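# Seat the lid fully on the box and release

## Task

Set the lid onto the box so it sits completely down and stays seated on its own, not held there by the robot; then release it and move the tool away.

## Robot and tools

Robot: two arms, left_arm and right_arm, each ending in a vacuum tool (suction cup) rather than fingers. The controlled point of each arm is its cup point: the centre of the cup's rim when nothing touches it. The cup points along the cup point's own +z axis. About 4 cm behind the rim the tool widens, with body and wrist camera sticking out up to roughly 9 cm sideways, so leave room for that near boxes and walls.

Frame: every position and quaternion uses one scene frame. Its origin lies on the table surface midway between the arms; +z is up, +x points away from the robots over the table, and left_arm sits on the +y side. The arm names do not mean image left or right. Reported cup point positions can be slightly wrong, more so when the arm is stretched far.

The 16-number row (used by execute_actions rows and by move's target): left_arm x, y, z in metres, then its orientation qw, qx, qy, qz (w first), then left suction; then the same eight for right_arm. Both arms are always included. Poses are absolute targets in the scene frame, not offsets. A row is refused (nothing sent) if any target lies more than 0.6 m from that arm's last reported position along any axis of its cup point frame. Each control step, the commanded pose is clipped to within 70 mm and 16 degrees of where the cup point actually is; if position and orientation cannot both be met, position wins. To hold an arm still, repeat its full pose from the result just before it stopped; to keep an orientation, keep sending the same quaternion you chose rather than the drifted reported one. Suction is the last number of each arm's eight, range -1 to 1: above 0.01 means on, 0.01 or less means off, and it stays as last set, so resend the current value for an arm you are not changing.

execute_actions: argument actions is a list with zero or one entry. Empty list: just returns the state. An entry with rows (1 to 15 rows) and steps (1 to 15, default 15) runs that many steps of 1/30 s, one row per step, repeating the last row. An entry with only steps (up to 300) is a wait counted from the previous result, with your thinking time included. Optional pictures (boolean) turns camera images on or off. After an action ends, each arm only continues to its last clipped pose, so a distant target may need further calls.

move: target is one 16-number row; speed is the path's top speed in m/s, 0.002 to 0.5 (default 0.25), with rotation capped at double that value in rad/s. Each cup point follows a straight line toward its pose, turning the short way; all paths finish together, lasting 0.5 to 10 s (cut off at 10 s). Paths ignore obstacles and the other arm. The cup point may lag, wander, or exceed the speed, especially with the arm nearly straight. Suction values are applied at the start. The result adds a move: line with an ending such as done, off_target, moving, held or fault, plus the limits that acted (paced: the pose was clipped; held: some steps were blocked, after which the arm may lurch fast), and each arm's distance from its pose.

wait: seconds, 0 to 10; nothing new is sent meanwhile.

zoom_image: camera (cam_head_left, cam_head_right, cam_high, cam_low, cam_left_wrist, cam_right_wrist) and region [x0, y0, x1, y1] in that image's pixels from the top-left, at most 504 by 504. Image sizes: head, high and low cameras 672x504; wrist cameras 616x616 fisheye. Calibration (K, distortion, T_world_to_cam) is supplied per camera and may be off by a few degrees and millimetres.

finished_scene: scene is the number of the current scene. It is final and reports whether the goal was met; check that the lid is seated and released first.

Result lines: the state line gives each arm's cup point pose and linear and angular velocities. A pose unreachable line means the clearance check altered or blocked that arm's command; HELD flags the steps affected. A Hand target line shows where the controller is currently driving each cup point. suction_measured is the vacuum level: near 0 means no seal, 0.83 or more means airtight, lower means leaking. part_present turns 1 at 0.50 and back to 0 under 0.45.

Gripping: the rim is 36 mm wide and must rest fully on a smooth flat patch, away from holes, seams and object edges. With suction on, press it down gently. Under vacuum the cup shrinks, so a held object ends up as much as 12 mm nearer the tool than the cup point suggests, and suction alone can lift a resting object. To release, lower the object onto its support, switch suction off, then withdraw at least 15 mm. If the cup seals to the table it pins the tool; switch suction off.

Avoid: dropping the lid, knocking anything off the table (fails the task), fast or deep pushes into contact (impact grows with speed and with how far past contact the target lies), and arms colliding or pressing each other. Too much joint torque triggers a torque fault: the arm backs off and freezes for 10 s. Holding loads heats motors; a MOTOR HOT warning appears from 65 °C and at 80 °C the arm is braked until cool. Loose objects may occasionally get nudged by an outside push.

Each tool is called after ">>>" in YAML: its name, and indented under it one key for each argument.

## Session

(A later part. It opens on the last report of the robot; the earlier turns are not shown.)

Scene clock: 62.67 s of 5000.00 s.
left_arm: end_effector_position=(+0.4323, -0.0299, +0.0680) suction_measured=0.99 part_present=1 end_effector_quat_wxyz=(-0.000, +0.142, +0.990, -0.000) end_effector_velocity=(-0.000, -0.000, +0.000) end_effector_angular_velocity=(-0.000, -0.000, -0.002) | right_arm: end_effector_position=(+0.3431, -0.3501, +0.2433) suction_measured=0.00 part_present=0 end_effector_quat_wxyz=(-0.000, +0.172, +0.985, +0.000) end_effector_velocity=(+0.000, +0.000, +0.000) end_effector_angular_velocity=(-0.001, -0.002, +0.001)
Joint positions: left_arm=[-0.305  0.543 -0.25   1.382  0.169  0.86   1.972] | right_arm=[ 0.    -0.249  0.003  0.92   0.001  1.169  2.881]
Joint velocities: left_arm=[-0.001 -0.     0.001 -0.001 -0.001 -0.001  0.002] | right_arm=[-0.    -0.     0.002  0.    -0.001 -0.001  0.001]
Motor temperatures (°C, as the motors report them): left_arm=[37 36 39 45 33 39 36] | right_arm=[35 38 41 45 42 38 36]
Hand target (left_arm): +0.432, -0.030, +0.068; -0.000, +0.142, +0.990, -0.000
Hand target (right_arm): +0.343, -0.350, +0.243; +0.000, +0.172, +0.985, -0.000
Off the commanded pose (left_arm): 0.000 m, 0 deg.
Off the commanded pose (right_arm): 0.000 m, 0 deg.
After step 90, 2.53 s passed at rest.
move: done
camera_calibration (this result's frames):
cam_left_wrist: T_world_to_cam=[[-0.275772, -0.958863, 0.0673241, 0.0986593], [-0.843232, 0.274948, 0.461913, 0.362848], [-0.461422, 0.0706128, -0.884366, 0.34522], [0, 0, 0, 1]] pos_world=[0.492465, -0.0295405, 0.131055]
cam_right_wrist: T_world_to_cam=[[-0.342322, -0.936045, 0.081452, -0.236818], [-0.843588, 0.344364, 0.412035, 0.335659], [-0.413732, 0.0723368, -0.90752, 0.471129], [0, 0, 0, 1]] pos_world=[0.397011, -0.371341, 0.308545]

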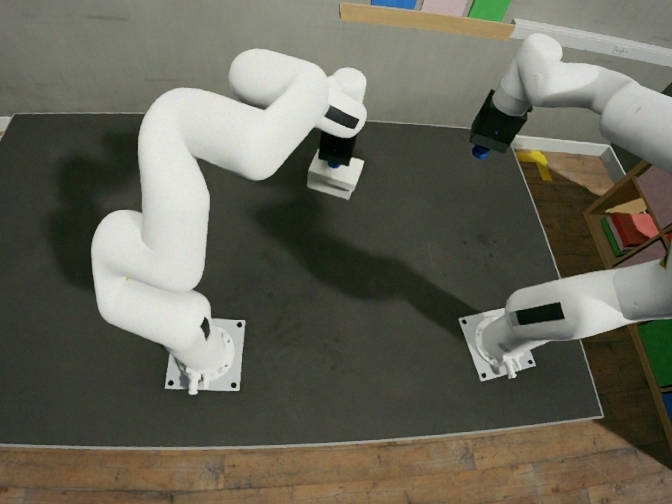

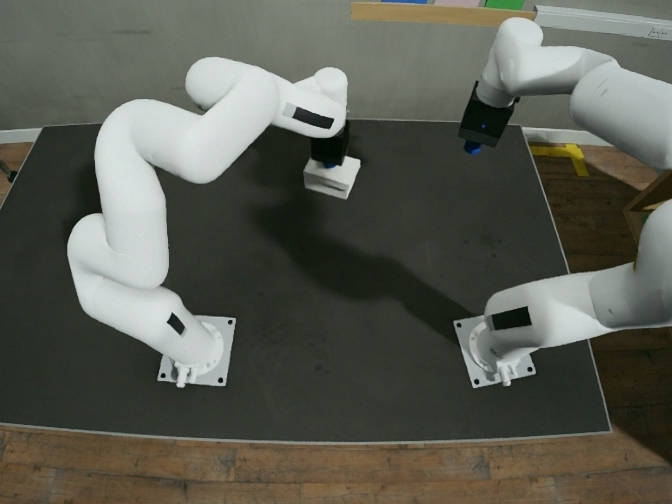

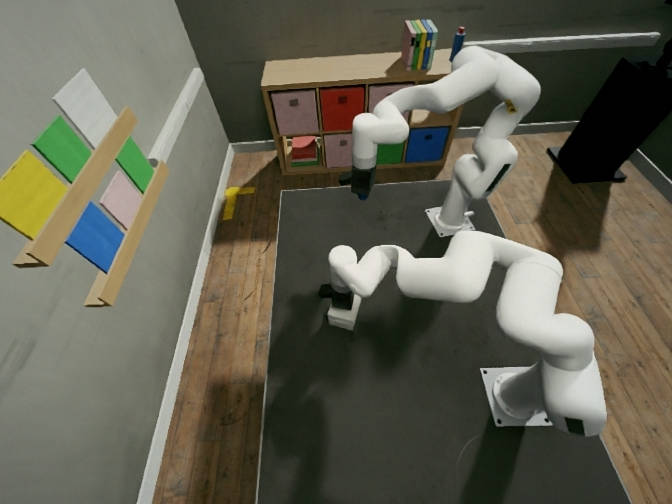

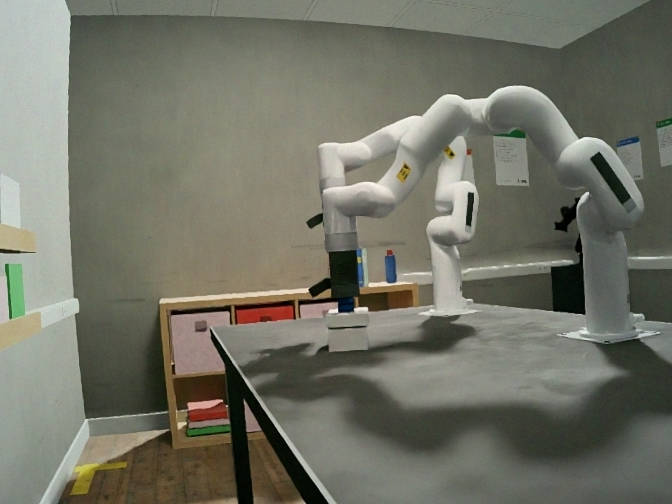

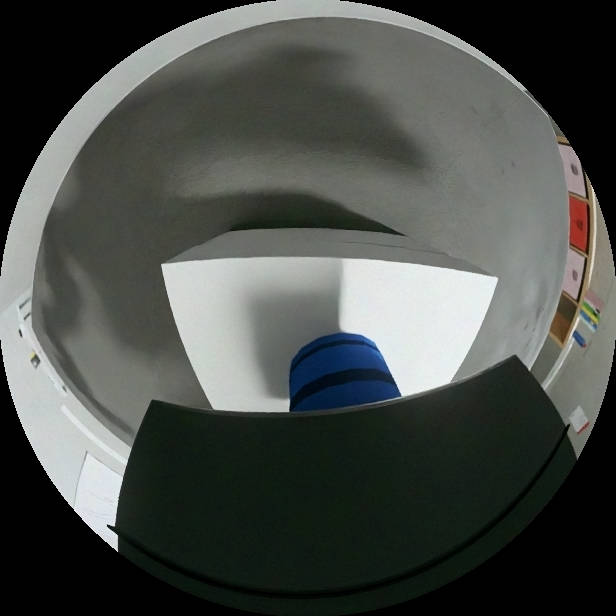

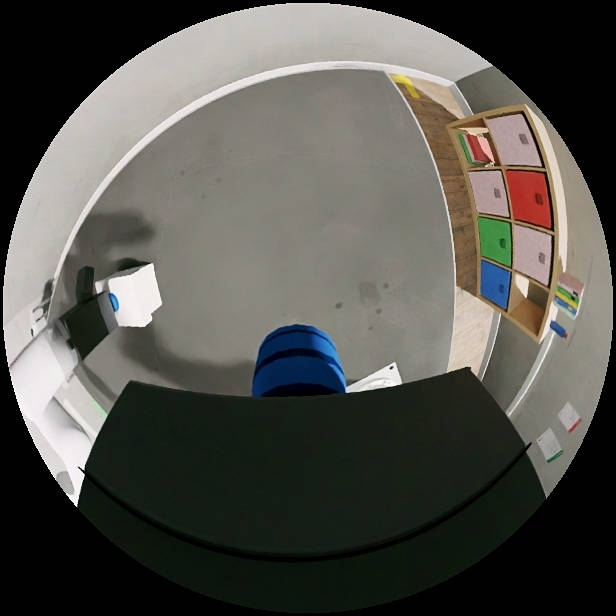

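>>> move:
  target: [0.4327,-0.0291,0.067,0,0.1374,0.9905,0,1,0.3431,-0.3501,0.2433,0,0.172,0.985,0,0]
  speed: 0.01

>>> move:
  target: [0.4327,-0.0291,0.059,0,0.1374,0.9905,0,1,0.3431,-0.3501,0.2433,0,0.172,0.985,0,0]
  speed: 0.01

>>> zoom_image:
  camera: "cam_low"
  region: [295,280,405,365]

>>> zoom_image:
  camera: "cam_head_right"
  region: [285,130,385,210]

Scene clock: 68.20 s of 5000.00 s.
left_arm: end_effector_position=(+0.4327, -0.0291, +0.0670) suction_measured=0.99 part_present=1 end_effector_quat_wxyz=(-0.000, +0.137, +0.991, +0.000) end_effector_velocity=(+0.000, -0.000, +0.000) end_effector_angular_velocity=(-0.000, -0.001, +0.001) | right_arm: end_effector_position=(+0.3431, -0.3501, +0.2433) suction_measured=0.00 part_present=0 end_effector_quat_wxyz=(-0.000, +0.172, +0.985, +0.000) end_effector_velocity=(-0.000, -0.000, -0.000) end_effector_angular_velocity=(+0.000, +0.003, -0.003)
Joint positions: left_arm=[-0.305  0.544 -0.248  1.381  0.169  0.858  1.965] | right_arm=[ 0.    -0.249  0.003  0.92   0.001  1.169  2.881]
Joint velocities: left_arm=[-0.001 -0.     0.001  0.    -0.    -0.001 -0.001] | right_arm=[-0.     0.001 -0.001 -0.     0.     0.002  0.003]
Motor temperatures (°C, as the motors report them): left_arm=[37 36 39 45 33 39 36] | right_arm=[35 38 41 45 42 38 36]
Hand target (left_arm): +0.433, -0.029, +0.067; +0.000, +0.137, +0.991, +0.000
Hand target (right_arm): +0.343, -0.350, +0.243; +0.000, +0.172, +0.985, -0.000
Off the commanded pose (left_arm): 0.000 m, 0 deg.
Off the commanded pose (right_arm): 0.000 m, 0 deg.
After step 90, 1.83 s passed at rest.
move: done
camera_calibration (this result's frames):
cam_left_wrist: T_world_to_cam=[[-0.267478, -0.961211, 0.0673015, 0.095954], [-0.845571, 0.267642, 0.461929, 0.364214], [-0.462024, 0.0666477, -0.88436, 0.344598], [0, 0, 0, 1]] pos_world=[0.492847, -0.0282136, 0.13005]
cam_right_wrist: T_world_to_cam=[[-0.342323, -0.936045, 0.0814521, -0.236818], [-0.843588, 0.344364, 0.412035, 0.335659], [-0.413732, 0.0723367, -0.90752, 0.471129], [0, 0, 0, 1]] pos_world=[0.397011, -0.371341, 0.308545]

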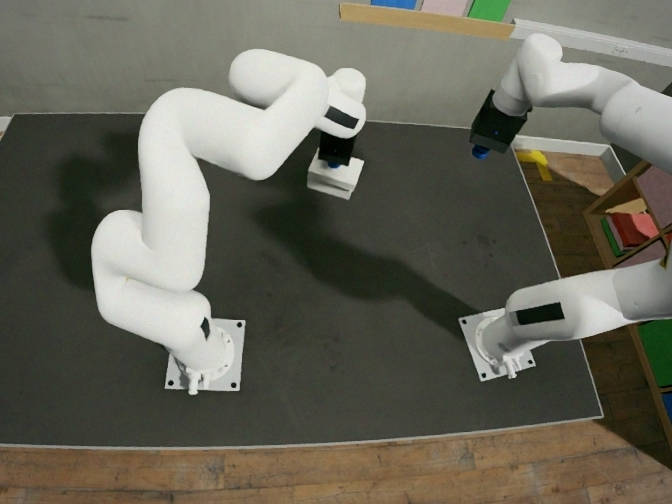

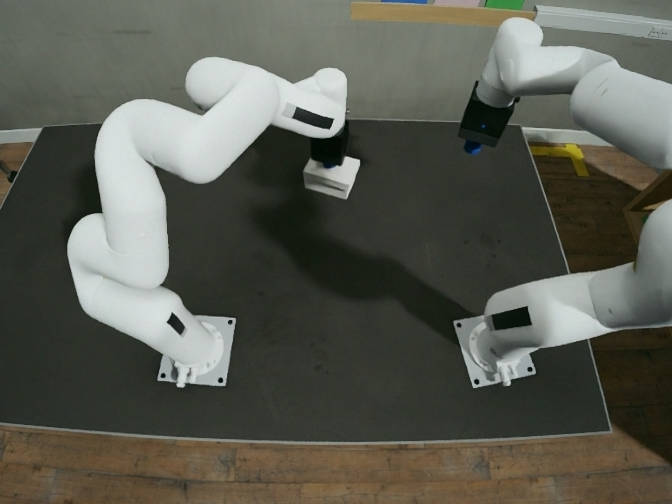

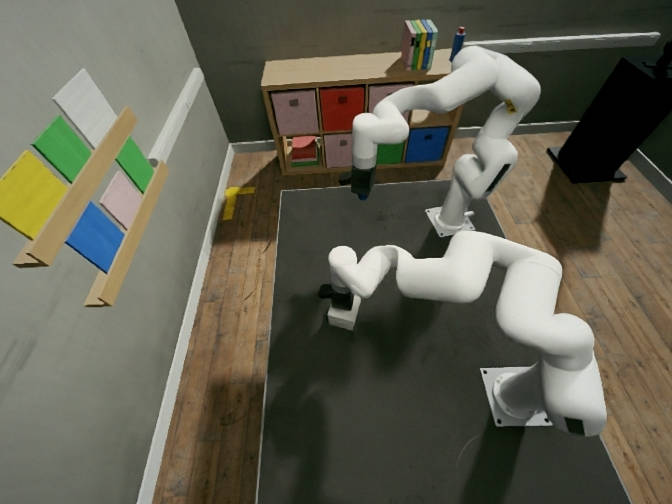

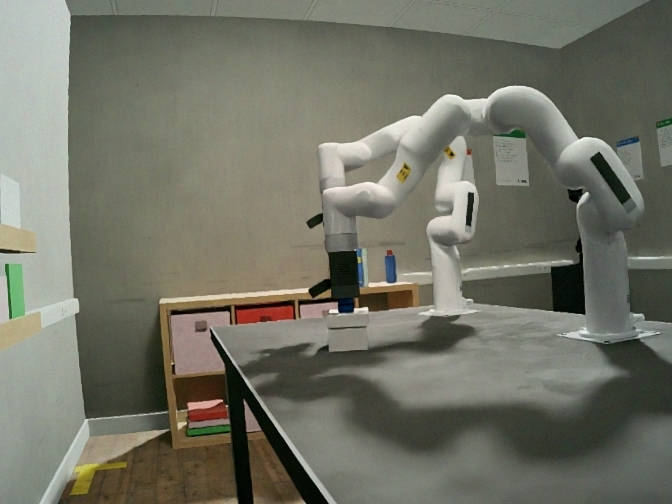

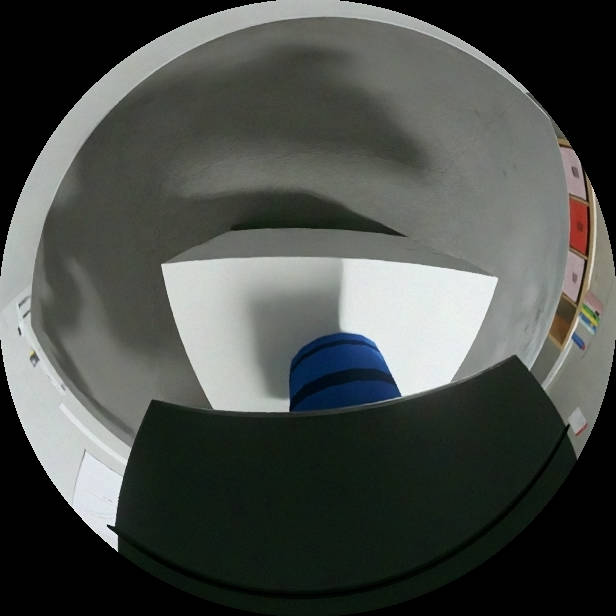

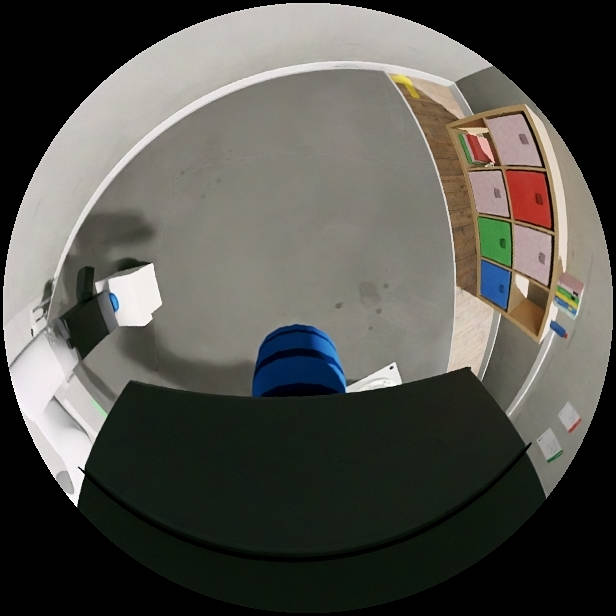

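Scene clock: 69.37 s of 5000.00 s.
left_arm: end_effector_position=(+0.4324, -0.0294, +0.0588) suction_measured=0.99 part_present=1 end_effector_quat_wxyz=(-0.000, +0.138, +0.990, -0.000) end_effector_velocity=(+0.000, +0.000, +0.001) end_effector_angular_velocity=(-0.000, -0.000, +0.002) | right_arm: end_effector_position=(+0.3431, -0.3501, +0.2433) suction_measured=0.00 part_present=0 end_effector_quat_wxyz=(+0.000, +0.172, +0.985, -0.000) end_effector_velocity=(+0.000, +0.000, +0.001) end_effector_angular_velocity=(+0.001, -0.001, +0.001)
Joint positions: left_arm=[-0.307  0.558 -0.245  1.377  0.173  0.84   1.962] | right_arm=[ 0.    -0.249  0.003  0.92   0.001  1.169  2.881]
Joint velocities: left_arm=[ 0.001 -0.002 -0.     0.    -0.001  0.002 -0.   ] | right_arm=[ 0.    -0.001 -0.     0.     0.001 -0.    -0.001]
Motor temperatures (°C, as the motors report them): left_arm=[37 36 39 45 33 39 36] | right_arm=[35 38 41 45 42 38 36]
Hand target (left_arm): +0.433, -0.029, +0.059; +0.000, +0.137, +0.991, +0.000
Hand target (right_arm): +0.343, -0.350, +0.243; +0.000, +0.172, +0.985, -0.000
Off the commanded pose (left_arm): 0.000 m, 0 deg.
Off the commanded pose (right_arm): 0.000 m, 0 deg.
move: done
camera_calibration (this result's frames):
cam_left_wrist: T_world_to_cam=[[-0.268, -0.961053, 0.0674836, 0.0963495], [-0.845321, 0.268173, 0.462078, 0.367758], [-0.462179, 0.0667915, -0.884268, 0.337328], [0, 0, 0, 1]] pos_world=[0.4926, -0.0285564, 0.121853]
cam_right_wrist: T_world_to_cam=[[-0.342323, -0.936045, 0.0814521, -0.236818], [-0.843588, 0.344364, 0.412035, 0.335659], [-0.413732, 0.0723368, -0.90752, 0.471129], [0, 0, 0, 1]] pos_world=[0.397011, -0.371341, 0.308545]

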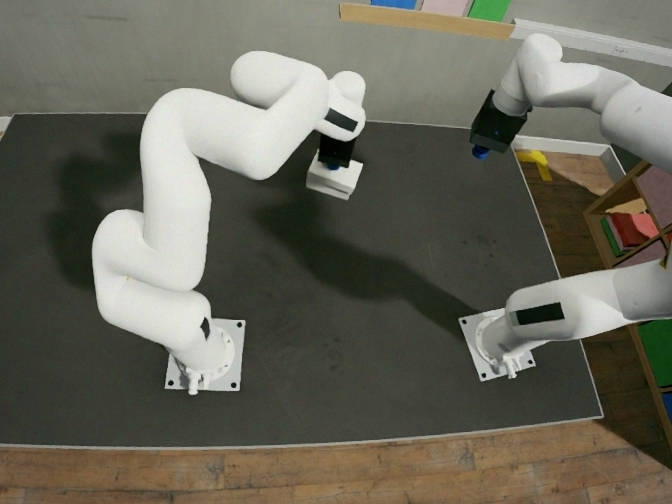

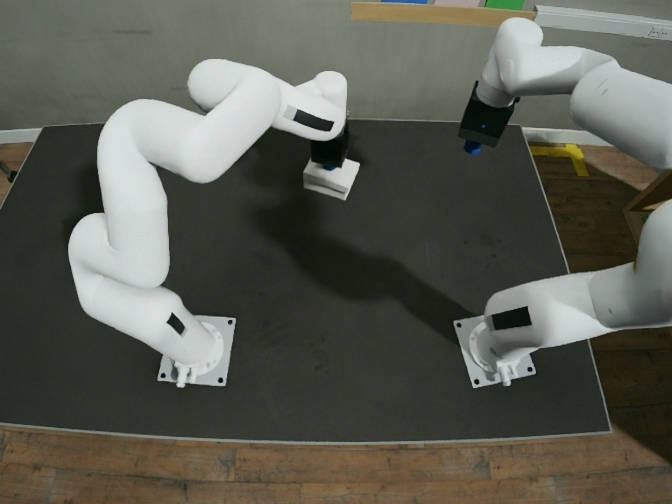

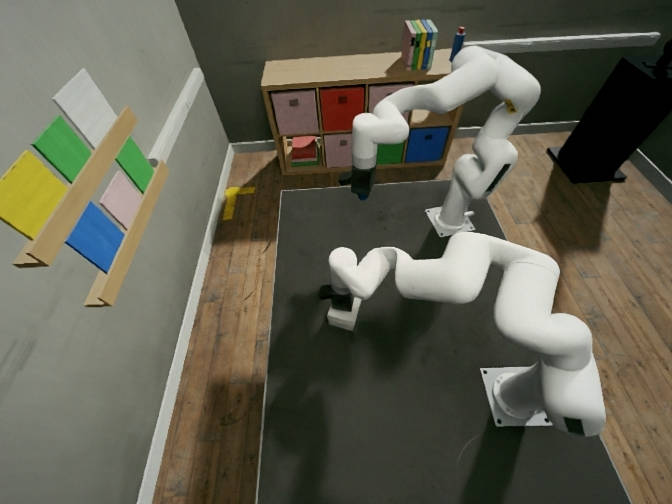

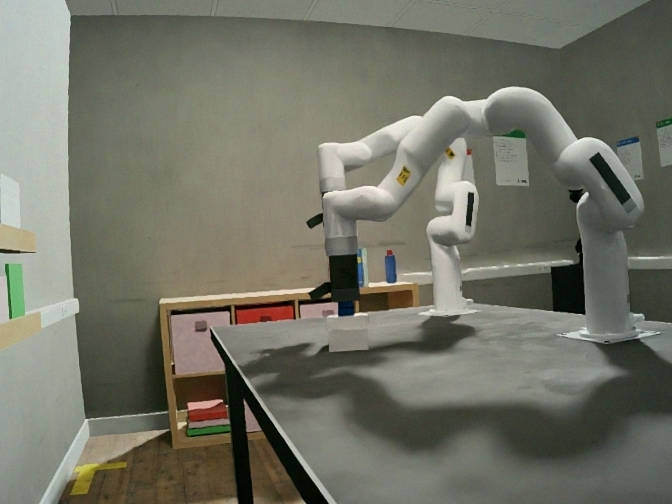

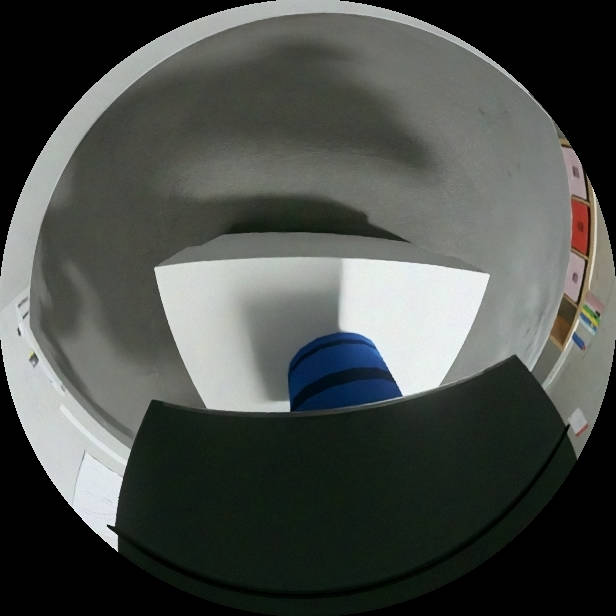

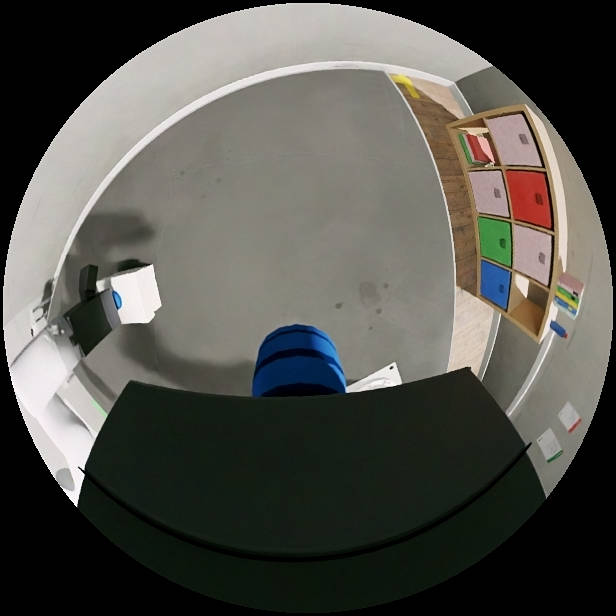

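Region (295, 280, 405, 365) of cam_low's 672x504 image, scaled by 4.582, with more detail than that image has; it fills the top 389 rows of this view, and the rest is white.

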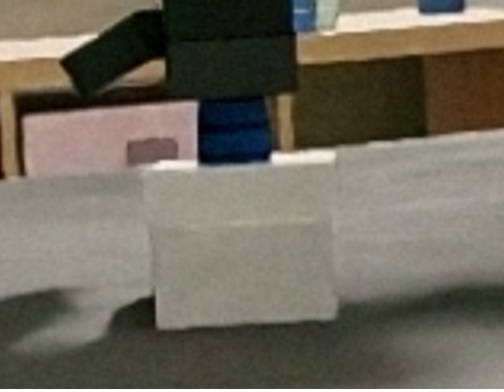

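Region (285, 130, 385, 210) of cam_head_right's 672x504 image, scaled by 5.040, with more detail than that image has; it fills the top 403 rows of this view, and the rest is white.

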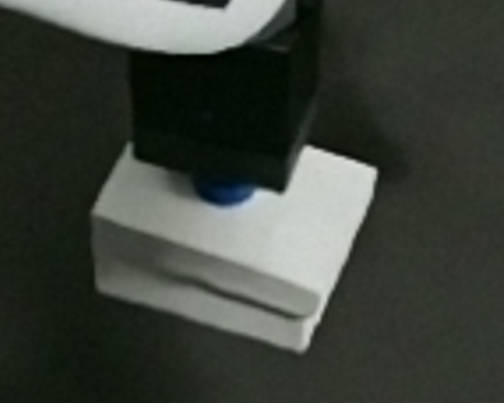

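>>> move:
  target: [0.4327,-0.0291,0.072,0,0.1374,0.9905,0,1,0.3431,-0.3501,0.2433,0,0.172,0.985,0,0]
  speed: 0.02

>>> move:
  target: [0.4340,-0.0248,0.068,0,0.1374,0.9905,0,1,0.3431,-0.3501,0.2433,0,0.172,0.985,0,0]
  speed: 0.01

>>> zoom_image:
  camera: "cam_low"
  region: [295,280,405,365]

>>> zoom_image:
  camera: "cam_head_right"
  region: [285,130,385,210]

>>> zoom_image:
  camera: "cam_left_wrist"
  region: [140,200,520,320]

Scene clock: 74.83 s of 5000.00 s.
left_arm: end_effector_position=(+0.4326, -0.0291, +0.0718) suction_measured=0.99 part_present=1 end_effector_quat_wxyz=(-0.000, +0.137, +0.991, +0.000) end_effector_velocity=(-0.001, -0.000, -0.000) end_effector_angular_velocity=(+0.001, +0.002, -0.000) | right_arm: end_effector_position=(+0.3431, -0.3501, +0.2433) suction_measured=0.00 part_present=0 end_effector_quat_wxyz=(+0.000, +0.172, +0.985, +0.000) end_effector_velocity=(-0.000, +0.000, -0.000) end_effector_angular_velocity=(-0.000, +0.002, +0.001)
Joint positions: left_arm=[-0.304  0.536 -0.249  1.384  0.166  0.868  1.967] | right_arm=[ 0.    -0.249  0.003  0.92   0.001  1.169  2.881]
Joint velocities: left_arm=[-0.    -0.    -0.    -0.    -0.001  0.002 -0.   ] | right_arm=[-0.     0.     0.001 -0.     0.     0.001 -0.001]
Motor temperatures (°C, as the motors report them): left_arm=[37 36 39 45 33 39 36] | right_arm=[35 38 41 45 42 38 36]
Hand target (left_arm): +0.433, -0.029, +0.072; -0.000, +0.137, +0.991, -0.000
Hand target (right_arm): +0.343, -0.350, +0.243; -0.000, +0.172, +0.985, -0.000
Off the commanded pose (left_arm): 0.000 m, 0 deg.
Off the commanded pose (right_arm): 0.000 m, 0 deg.
After step 90, 1.53 s passed at rest.
move: done
camera_calibration (this result's frames):
cam_left_wrist: T_world_to_cam=[[-0.267408, -0.961231, 0.0672886, 0.0956083], [-0.845442, 0.267553, 0.462216, 0.361834], [-0.4623, 0.0667117, -0.884211, 0.348929], [0, 0, 0, 1]] pos_world=[0.492786, -0.0281857, 0.134848]
cam_right_wrist: T_world_to_cam=[[-0.342323, -0.936045, 0.0814519, -0.236818], [-0.843588, 0.344364, 0.412035, 0.335659], [-0.413732, 0.0723369, -0.90752, 0.471129], [0, 0, 0, 1]] pos_world=[0.397011, -0.371341, 0.308545]

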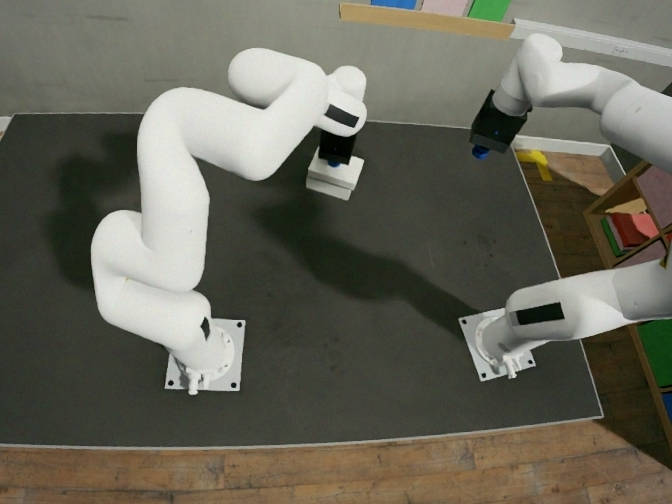

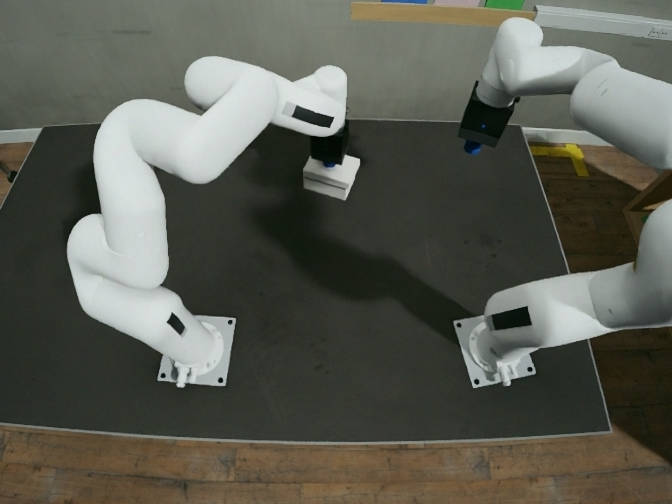

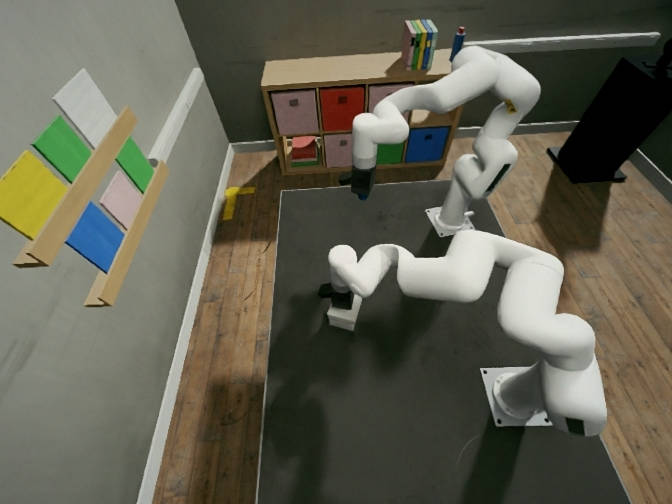

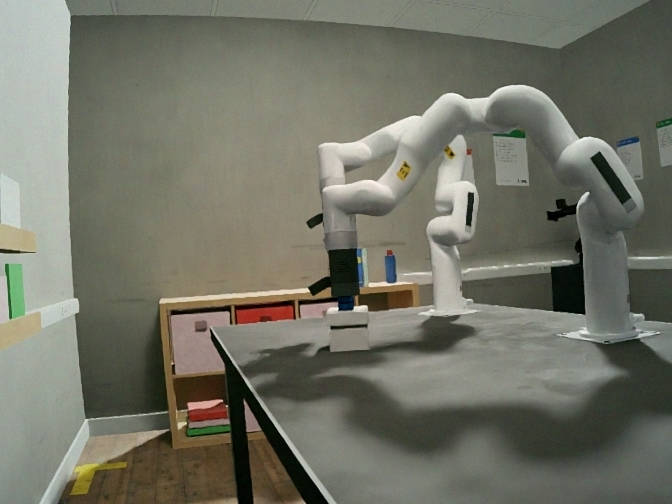

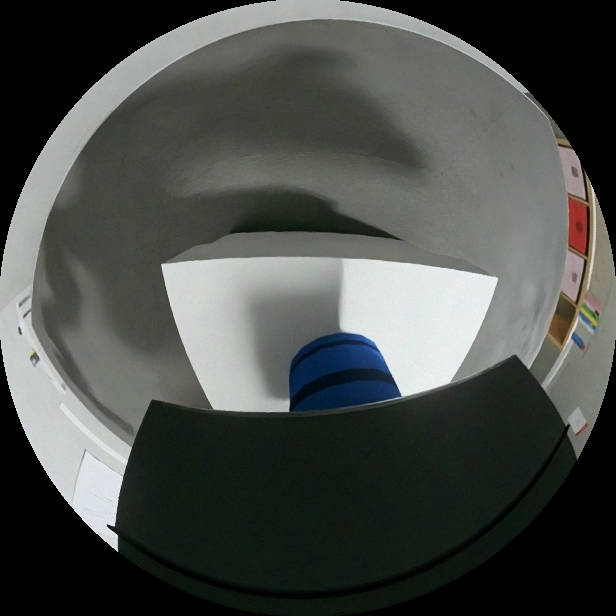

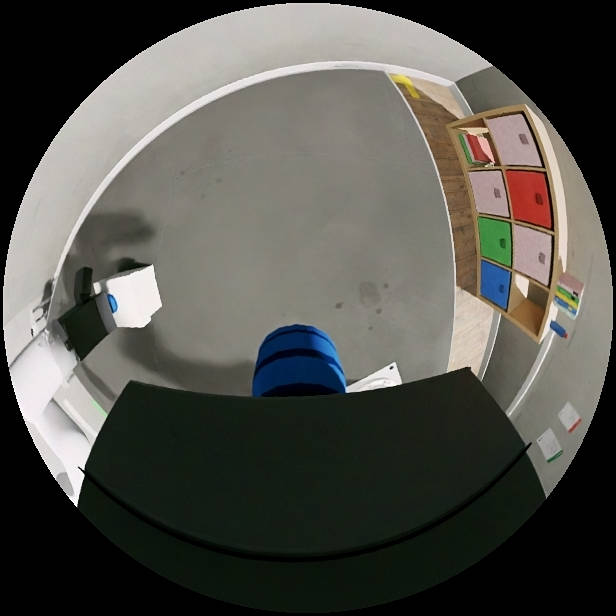

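Scene clock: 75.63 s of 5000.00 s.
left_arm: end_effector_position=(+0.4340, -0.0248, +0.0680) suction_measured=0.99 part_present=1 end_effector_quat_wxyz=(-0.000, +0.137, +0.991, +0.000) end_effector_velocity=(+0.000, -0.000, +0.000) end_effector_angular_velocity=(-0.002, -0.001, -0.001) | right_arm: end_effector_position=(+0.3431, -0.3501, +0.2433) suction_measured=0.00 part_present=0 end_effector_quat_wxyz=(-0.000, +0.172, +0.985, +0.000) end_effector_velocity=(+0.000, +0.000, -0.000) end_effector_angular_velocity=(-0.001, -0.000, +0.004)
Joint positions: left_arm=[-0.298  0.539 -0.247  1.376  0.167  0.858  1.974] | right_arm=[ 0.    -0.249  0.003  0.92   0.001  1.169  2.881]
Joint velocities: left_arm=[ 0.002 -0.    -0.002 -0.001 -0.    -0.002  0.001] | right_arm=[ 0.     0.001  0.001 -0.    -0.001 -0.001 -0.002]
Motor temperatures (°C, as the motors report them): left_arm=[37 36 39 45 33 39 36] | right_arm=[35 38 41 45 42 38 36]
Hand target (left_arm): +0.434, -0.025, +0.068; +0.000, +0.137, +0.991, +0.000
Hand target (right_arm): +0.343, -0.350, +0.243; -0.000, +0.172, +0.985, +0.000
Off the commanded pose (left_arm): 0.000 m, 0 deg.
Off the commanded pose (right_arm): 0.000 m, 0 deg.
move: done
camera_calibration (this result's frames):
cam_left_wrist: T_world_to_cam=[[-0.267264, -0.961273, 0.0672561, 0.100296], [-0.845617, 0.26743, 0.461967, 0.363716], [-0.462063, 0.0665944, -0.884343, 0.34582], [0, 0, 0, 1]] pos_world=[0.494161, -0.0238867, 0.131053]
cam_right_wrist: T_world_to_cam=[[-0.342323, -0.936045, 0.0814521, -0.236818], [-0.843588, 0.344364, 0.412035, 0.335659], [-0.413732, 0.0723369, -0.90752, 0.471129], [0, 0, 0, 1]] pos_world=[0.397011, -0.371341, 0.308545]

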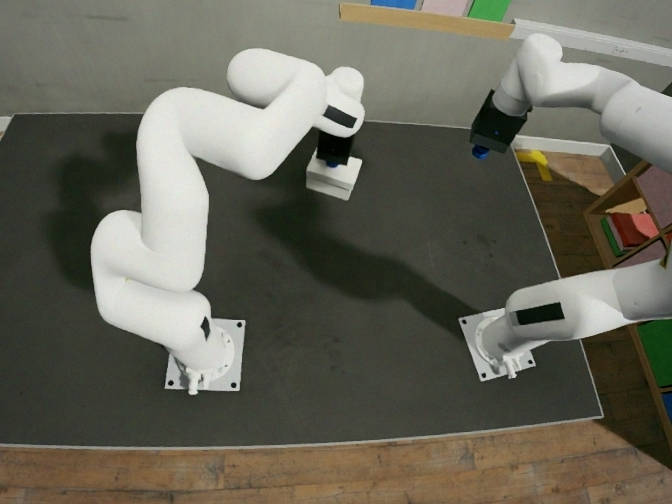

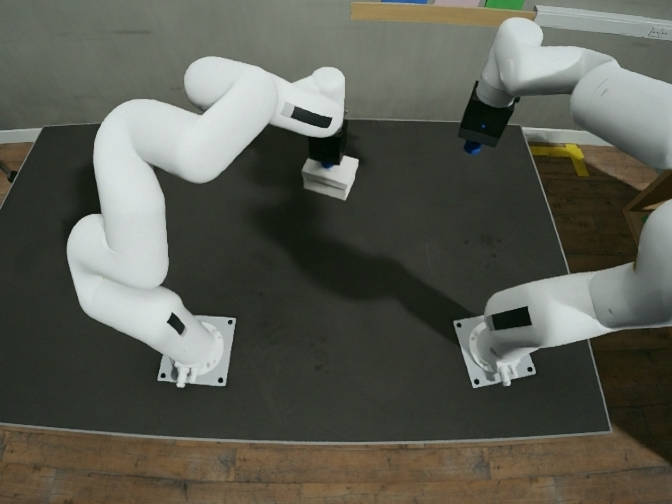

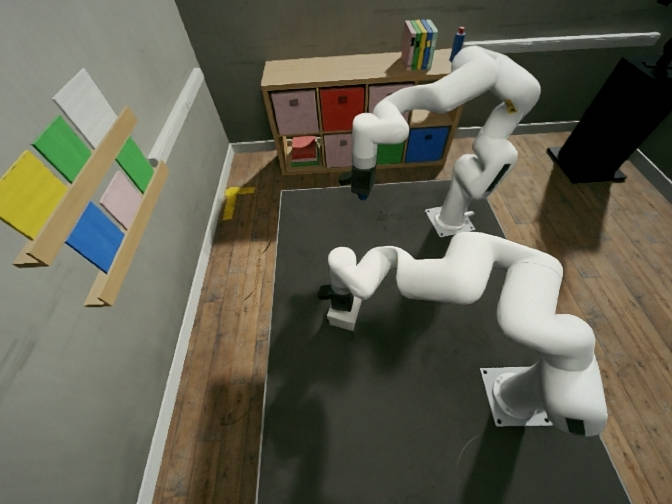

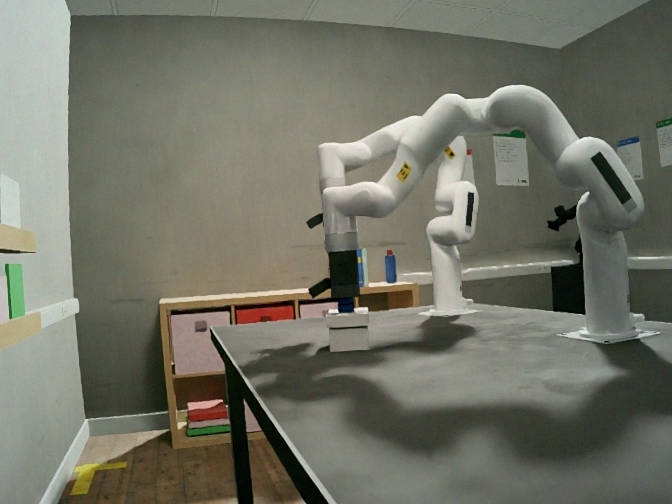

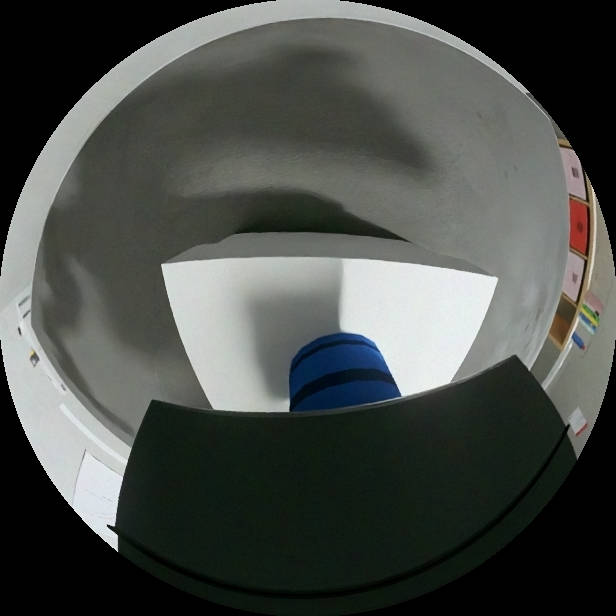

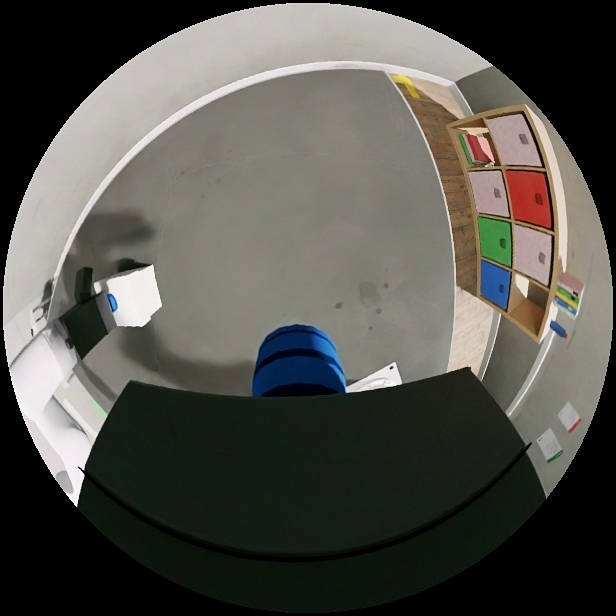

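Region (295, 280, 405, 365) of cam_low's 672x504 image, scaled by 4.582, with more detail than that image has; it fills the top 389 rows of this view, and the rest is white.

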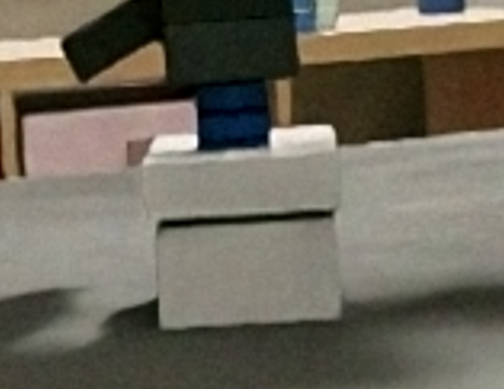

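Region (285, 130, 385, 210) of cam_head_right's 672x504 image, scaled by 5.040, with more detail than that image has; it fills the top 403 rows of this view, and the rest is white.

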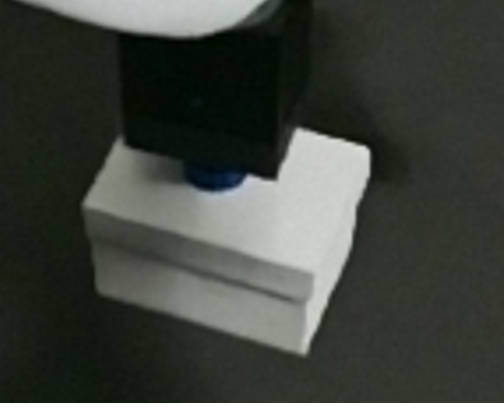

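Region (140, 200, 520, 320) of cam_left_wrist's 616x616 image, scaled by 1.326, with more detail than that image has; it fills the top 159 rows of this view, and the rest is white.

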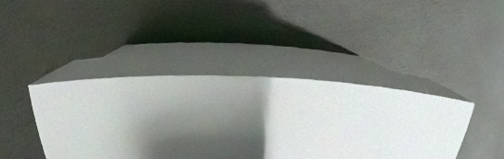

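>>> move:
  target: [0.4316,-0.0241,0.068,0,0.1374,0.9905,0,1,0.3431,-0.3501,0.2433,0,0.172,0.985,0,0]
  speed: 0.01

>>> zoom_image:
  camera: "cam_low"
  region: [295,280,405,365]

>>> zoom_image:
  camera: "cam_head_right"
  region: [285,130,385,210]

>>> zoom_image:
  camera: "cam_left_wrist"
  region: [140,200,520,320]

Scene clock: 86.97 s of 5000.00 s.
left_arm: end_effector_position=(+0.4316, -0.0241, +0.0680) suction_measured=0.99 part_present=1 end_effector_quat_wxyz=(-0.000, +0.137, +0.991, +0.000) end_effector_velocity=(-0.000, +0.000, +0.000) end_effector_angular_velocity=(-0.001, -0.000, +0.001) | right_arm: end_effector_position=(+0.3431, -0.3501, +0.2433) suction_measured=0.00 part_present=0 end_effector_quat_wxyz=(+0.000, +0.172, +0.985, +0.000) end_effector_velocity=(+0.000, -0.001, +0.000) end_effector_angular_velocity=(+0.002, -0.001, -0.001)
Joint positions: left_arm=[-0.297  0.532 -0.248  1.365  0.166  0.853  1.973] | right_arm=[ 0.    -0.249  0.003  0.92   0.001  1.169  2.881]
Joint velocities: left_arm=[ 0.001 -0.001 -0.001 -0.002 -0.001 -0.002 -0.   ] | right_arm=[-0.     0.    -0.002 -0.     0.001 -0.002 -0.002]
Motor temperatures (°C, as the motors report them): left_arm=[37 36 39 45 33 40 36] | right_arm=[35 38 41 45 42 38 36]
Hand target (left_arm): +0.432, -0.024, +0.068; -0.000, +0.137, +0.991, +0.000
Hand target (right_arm): +0.343, -0.350, +0.243; -0.000, +0.172, +0.985, -0.000
Off the commanded pose (left_arm): 0.000 m, 0 deg.
Off the commanded pose (right_arm): 0.000 m, 0 deg.
After step 90, 7.63 s passed at rest.
move: done
camera_calibration (this result's frames):
cam_left_wrist: T_world_to_cam=[[-0.267398, -0.961232, 0.0673198, 0.100347], [-0.845598, 0.267581, 0.461913, 0.361526], [-0.462019, 0.0665893, -0.884367, 0.344665], [0, 0, 0, 1]] pos_world=[0.49178, -0.0232319, 0.131062]
cam_right_wrist: T_world_to_cam=[[-0.342322, -0.936045, 0.081452, -0.236818], [-0.843588, 0.344364, 0.412035, 0.335659], [-0.413732, 0.0723368, -0.90752, 0.471129], [0, 0, 0, 1]] pos_world=[0.397011, -0.371341, 0.308545]

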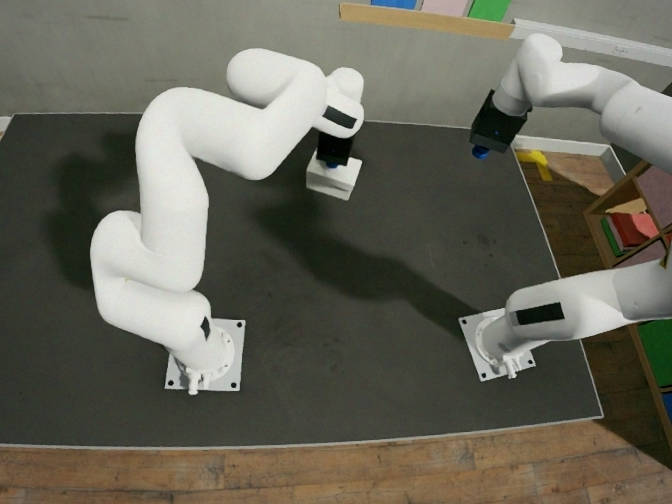

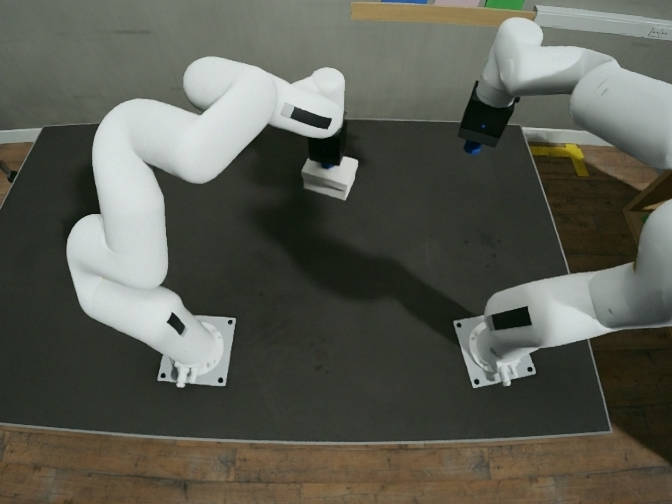

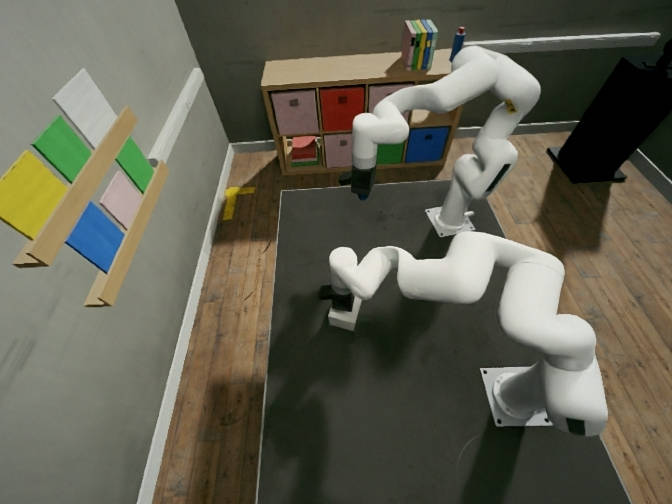

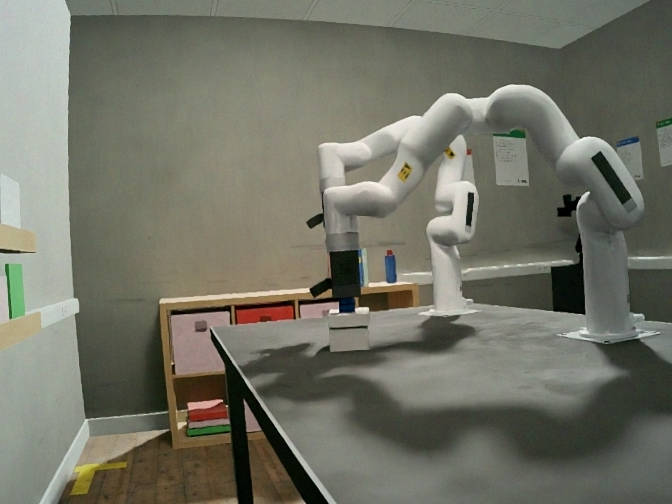

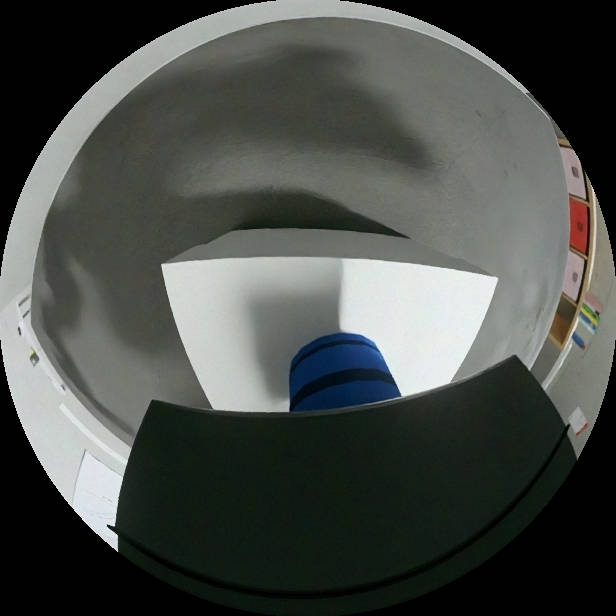

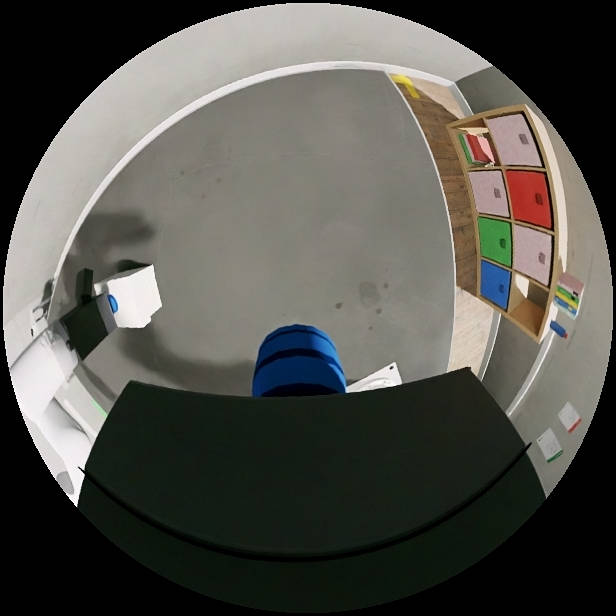

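Region (295, 280, 405, 365) of cam_low's 672x504 image, scaled by 4.582, with more detail than that image has; it fills the top 389 rows of this view, and the rest is white.

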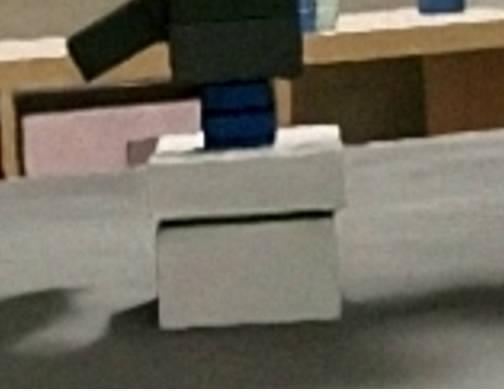

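Region (285, 130, 385, 210) of cam_head_right's 672x504 image, scaled by 5.040, with more detail than that image has; it fills the top 403 rows of this view, and the rest is white.

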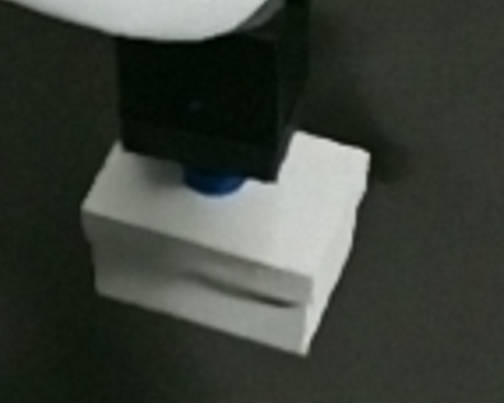

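Region (140, 200, 520, 320) of cam_left_wrist's 616x616 image, scaled by 1.326, with more detail than that image has; it fills the top 159 rows of this view, and the rest is white.

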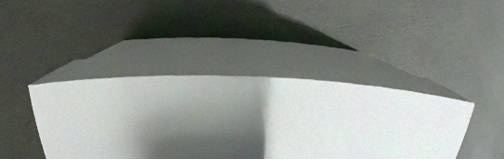

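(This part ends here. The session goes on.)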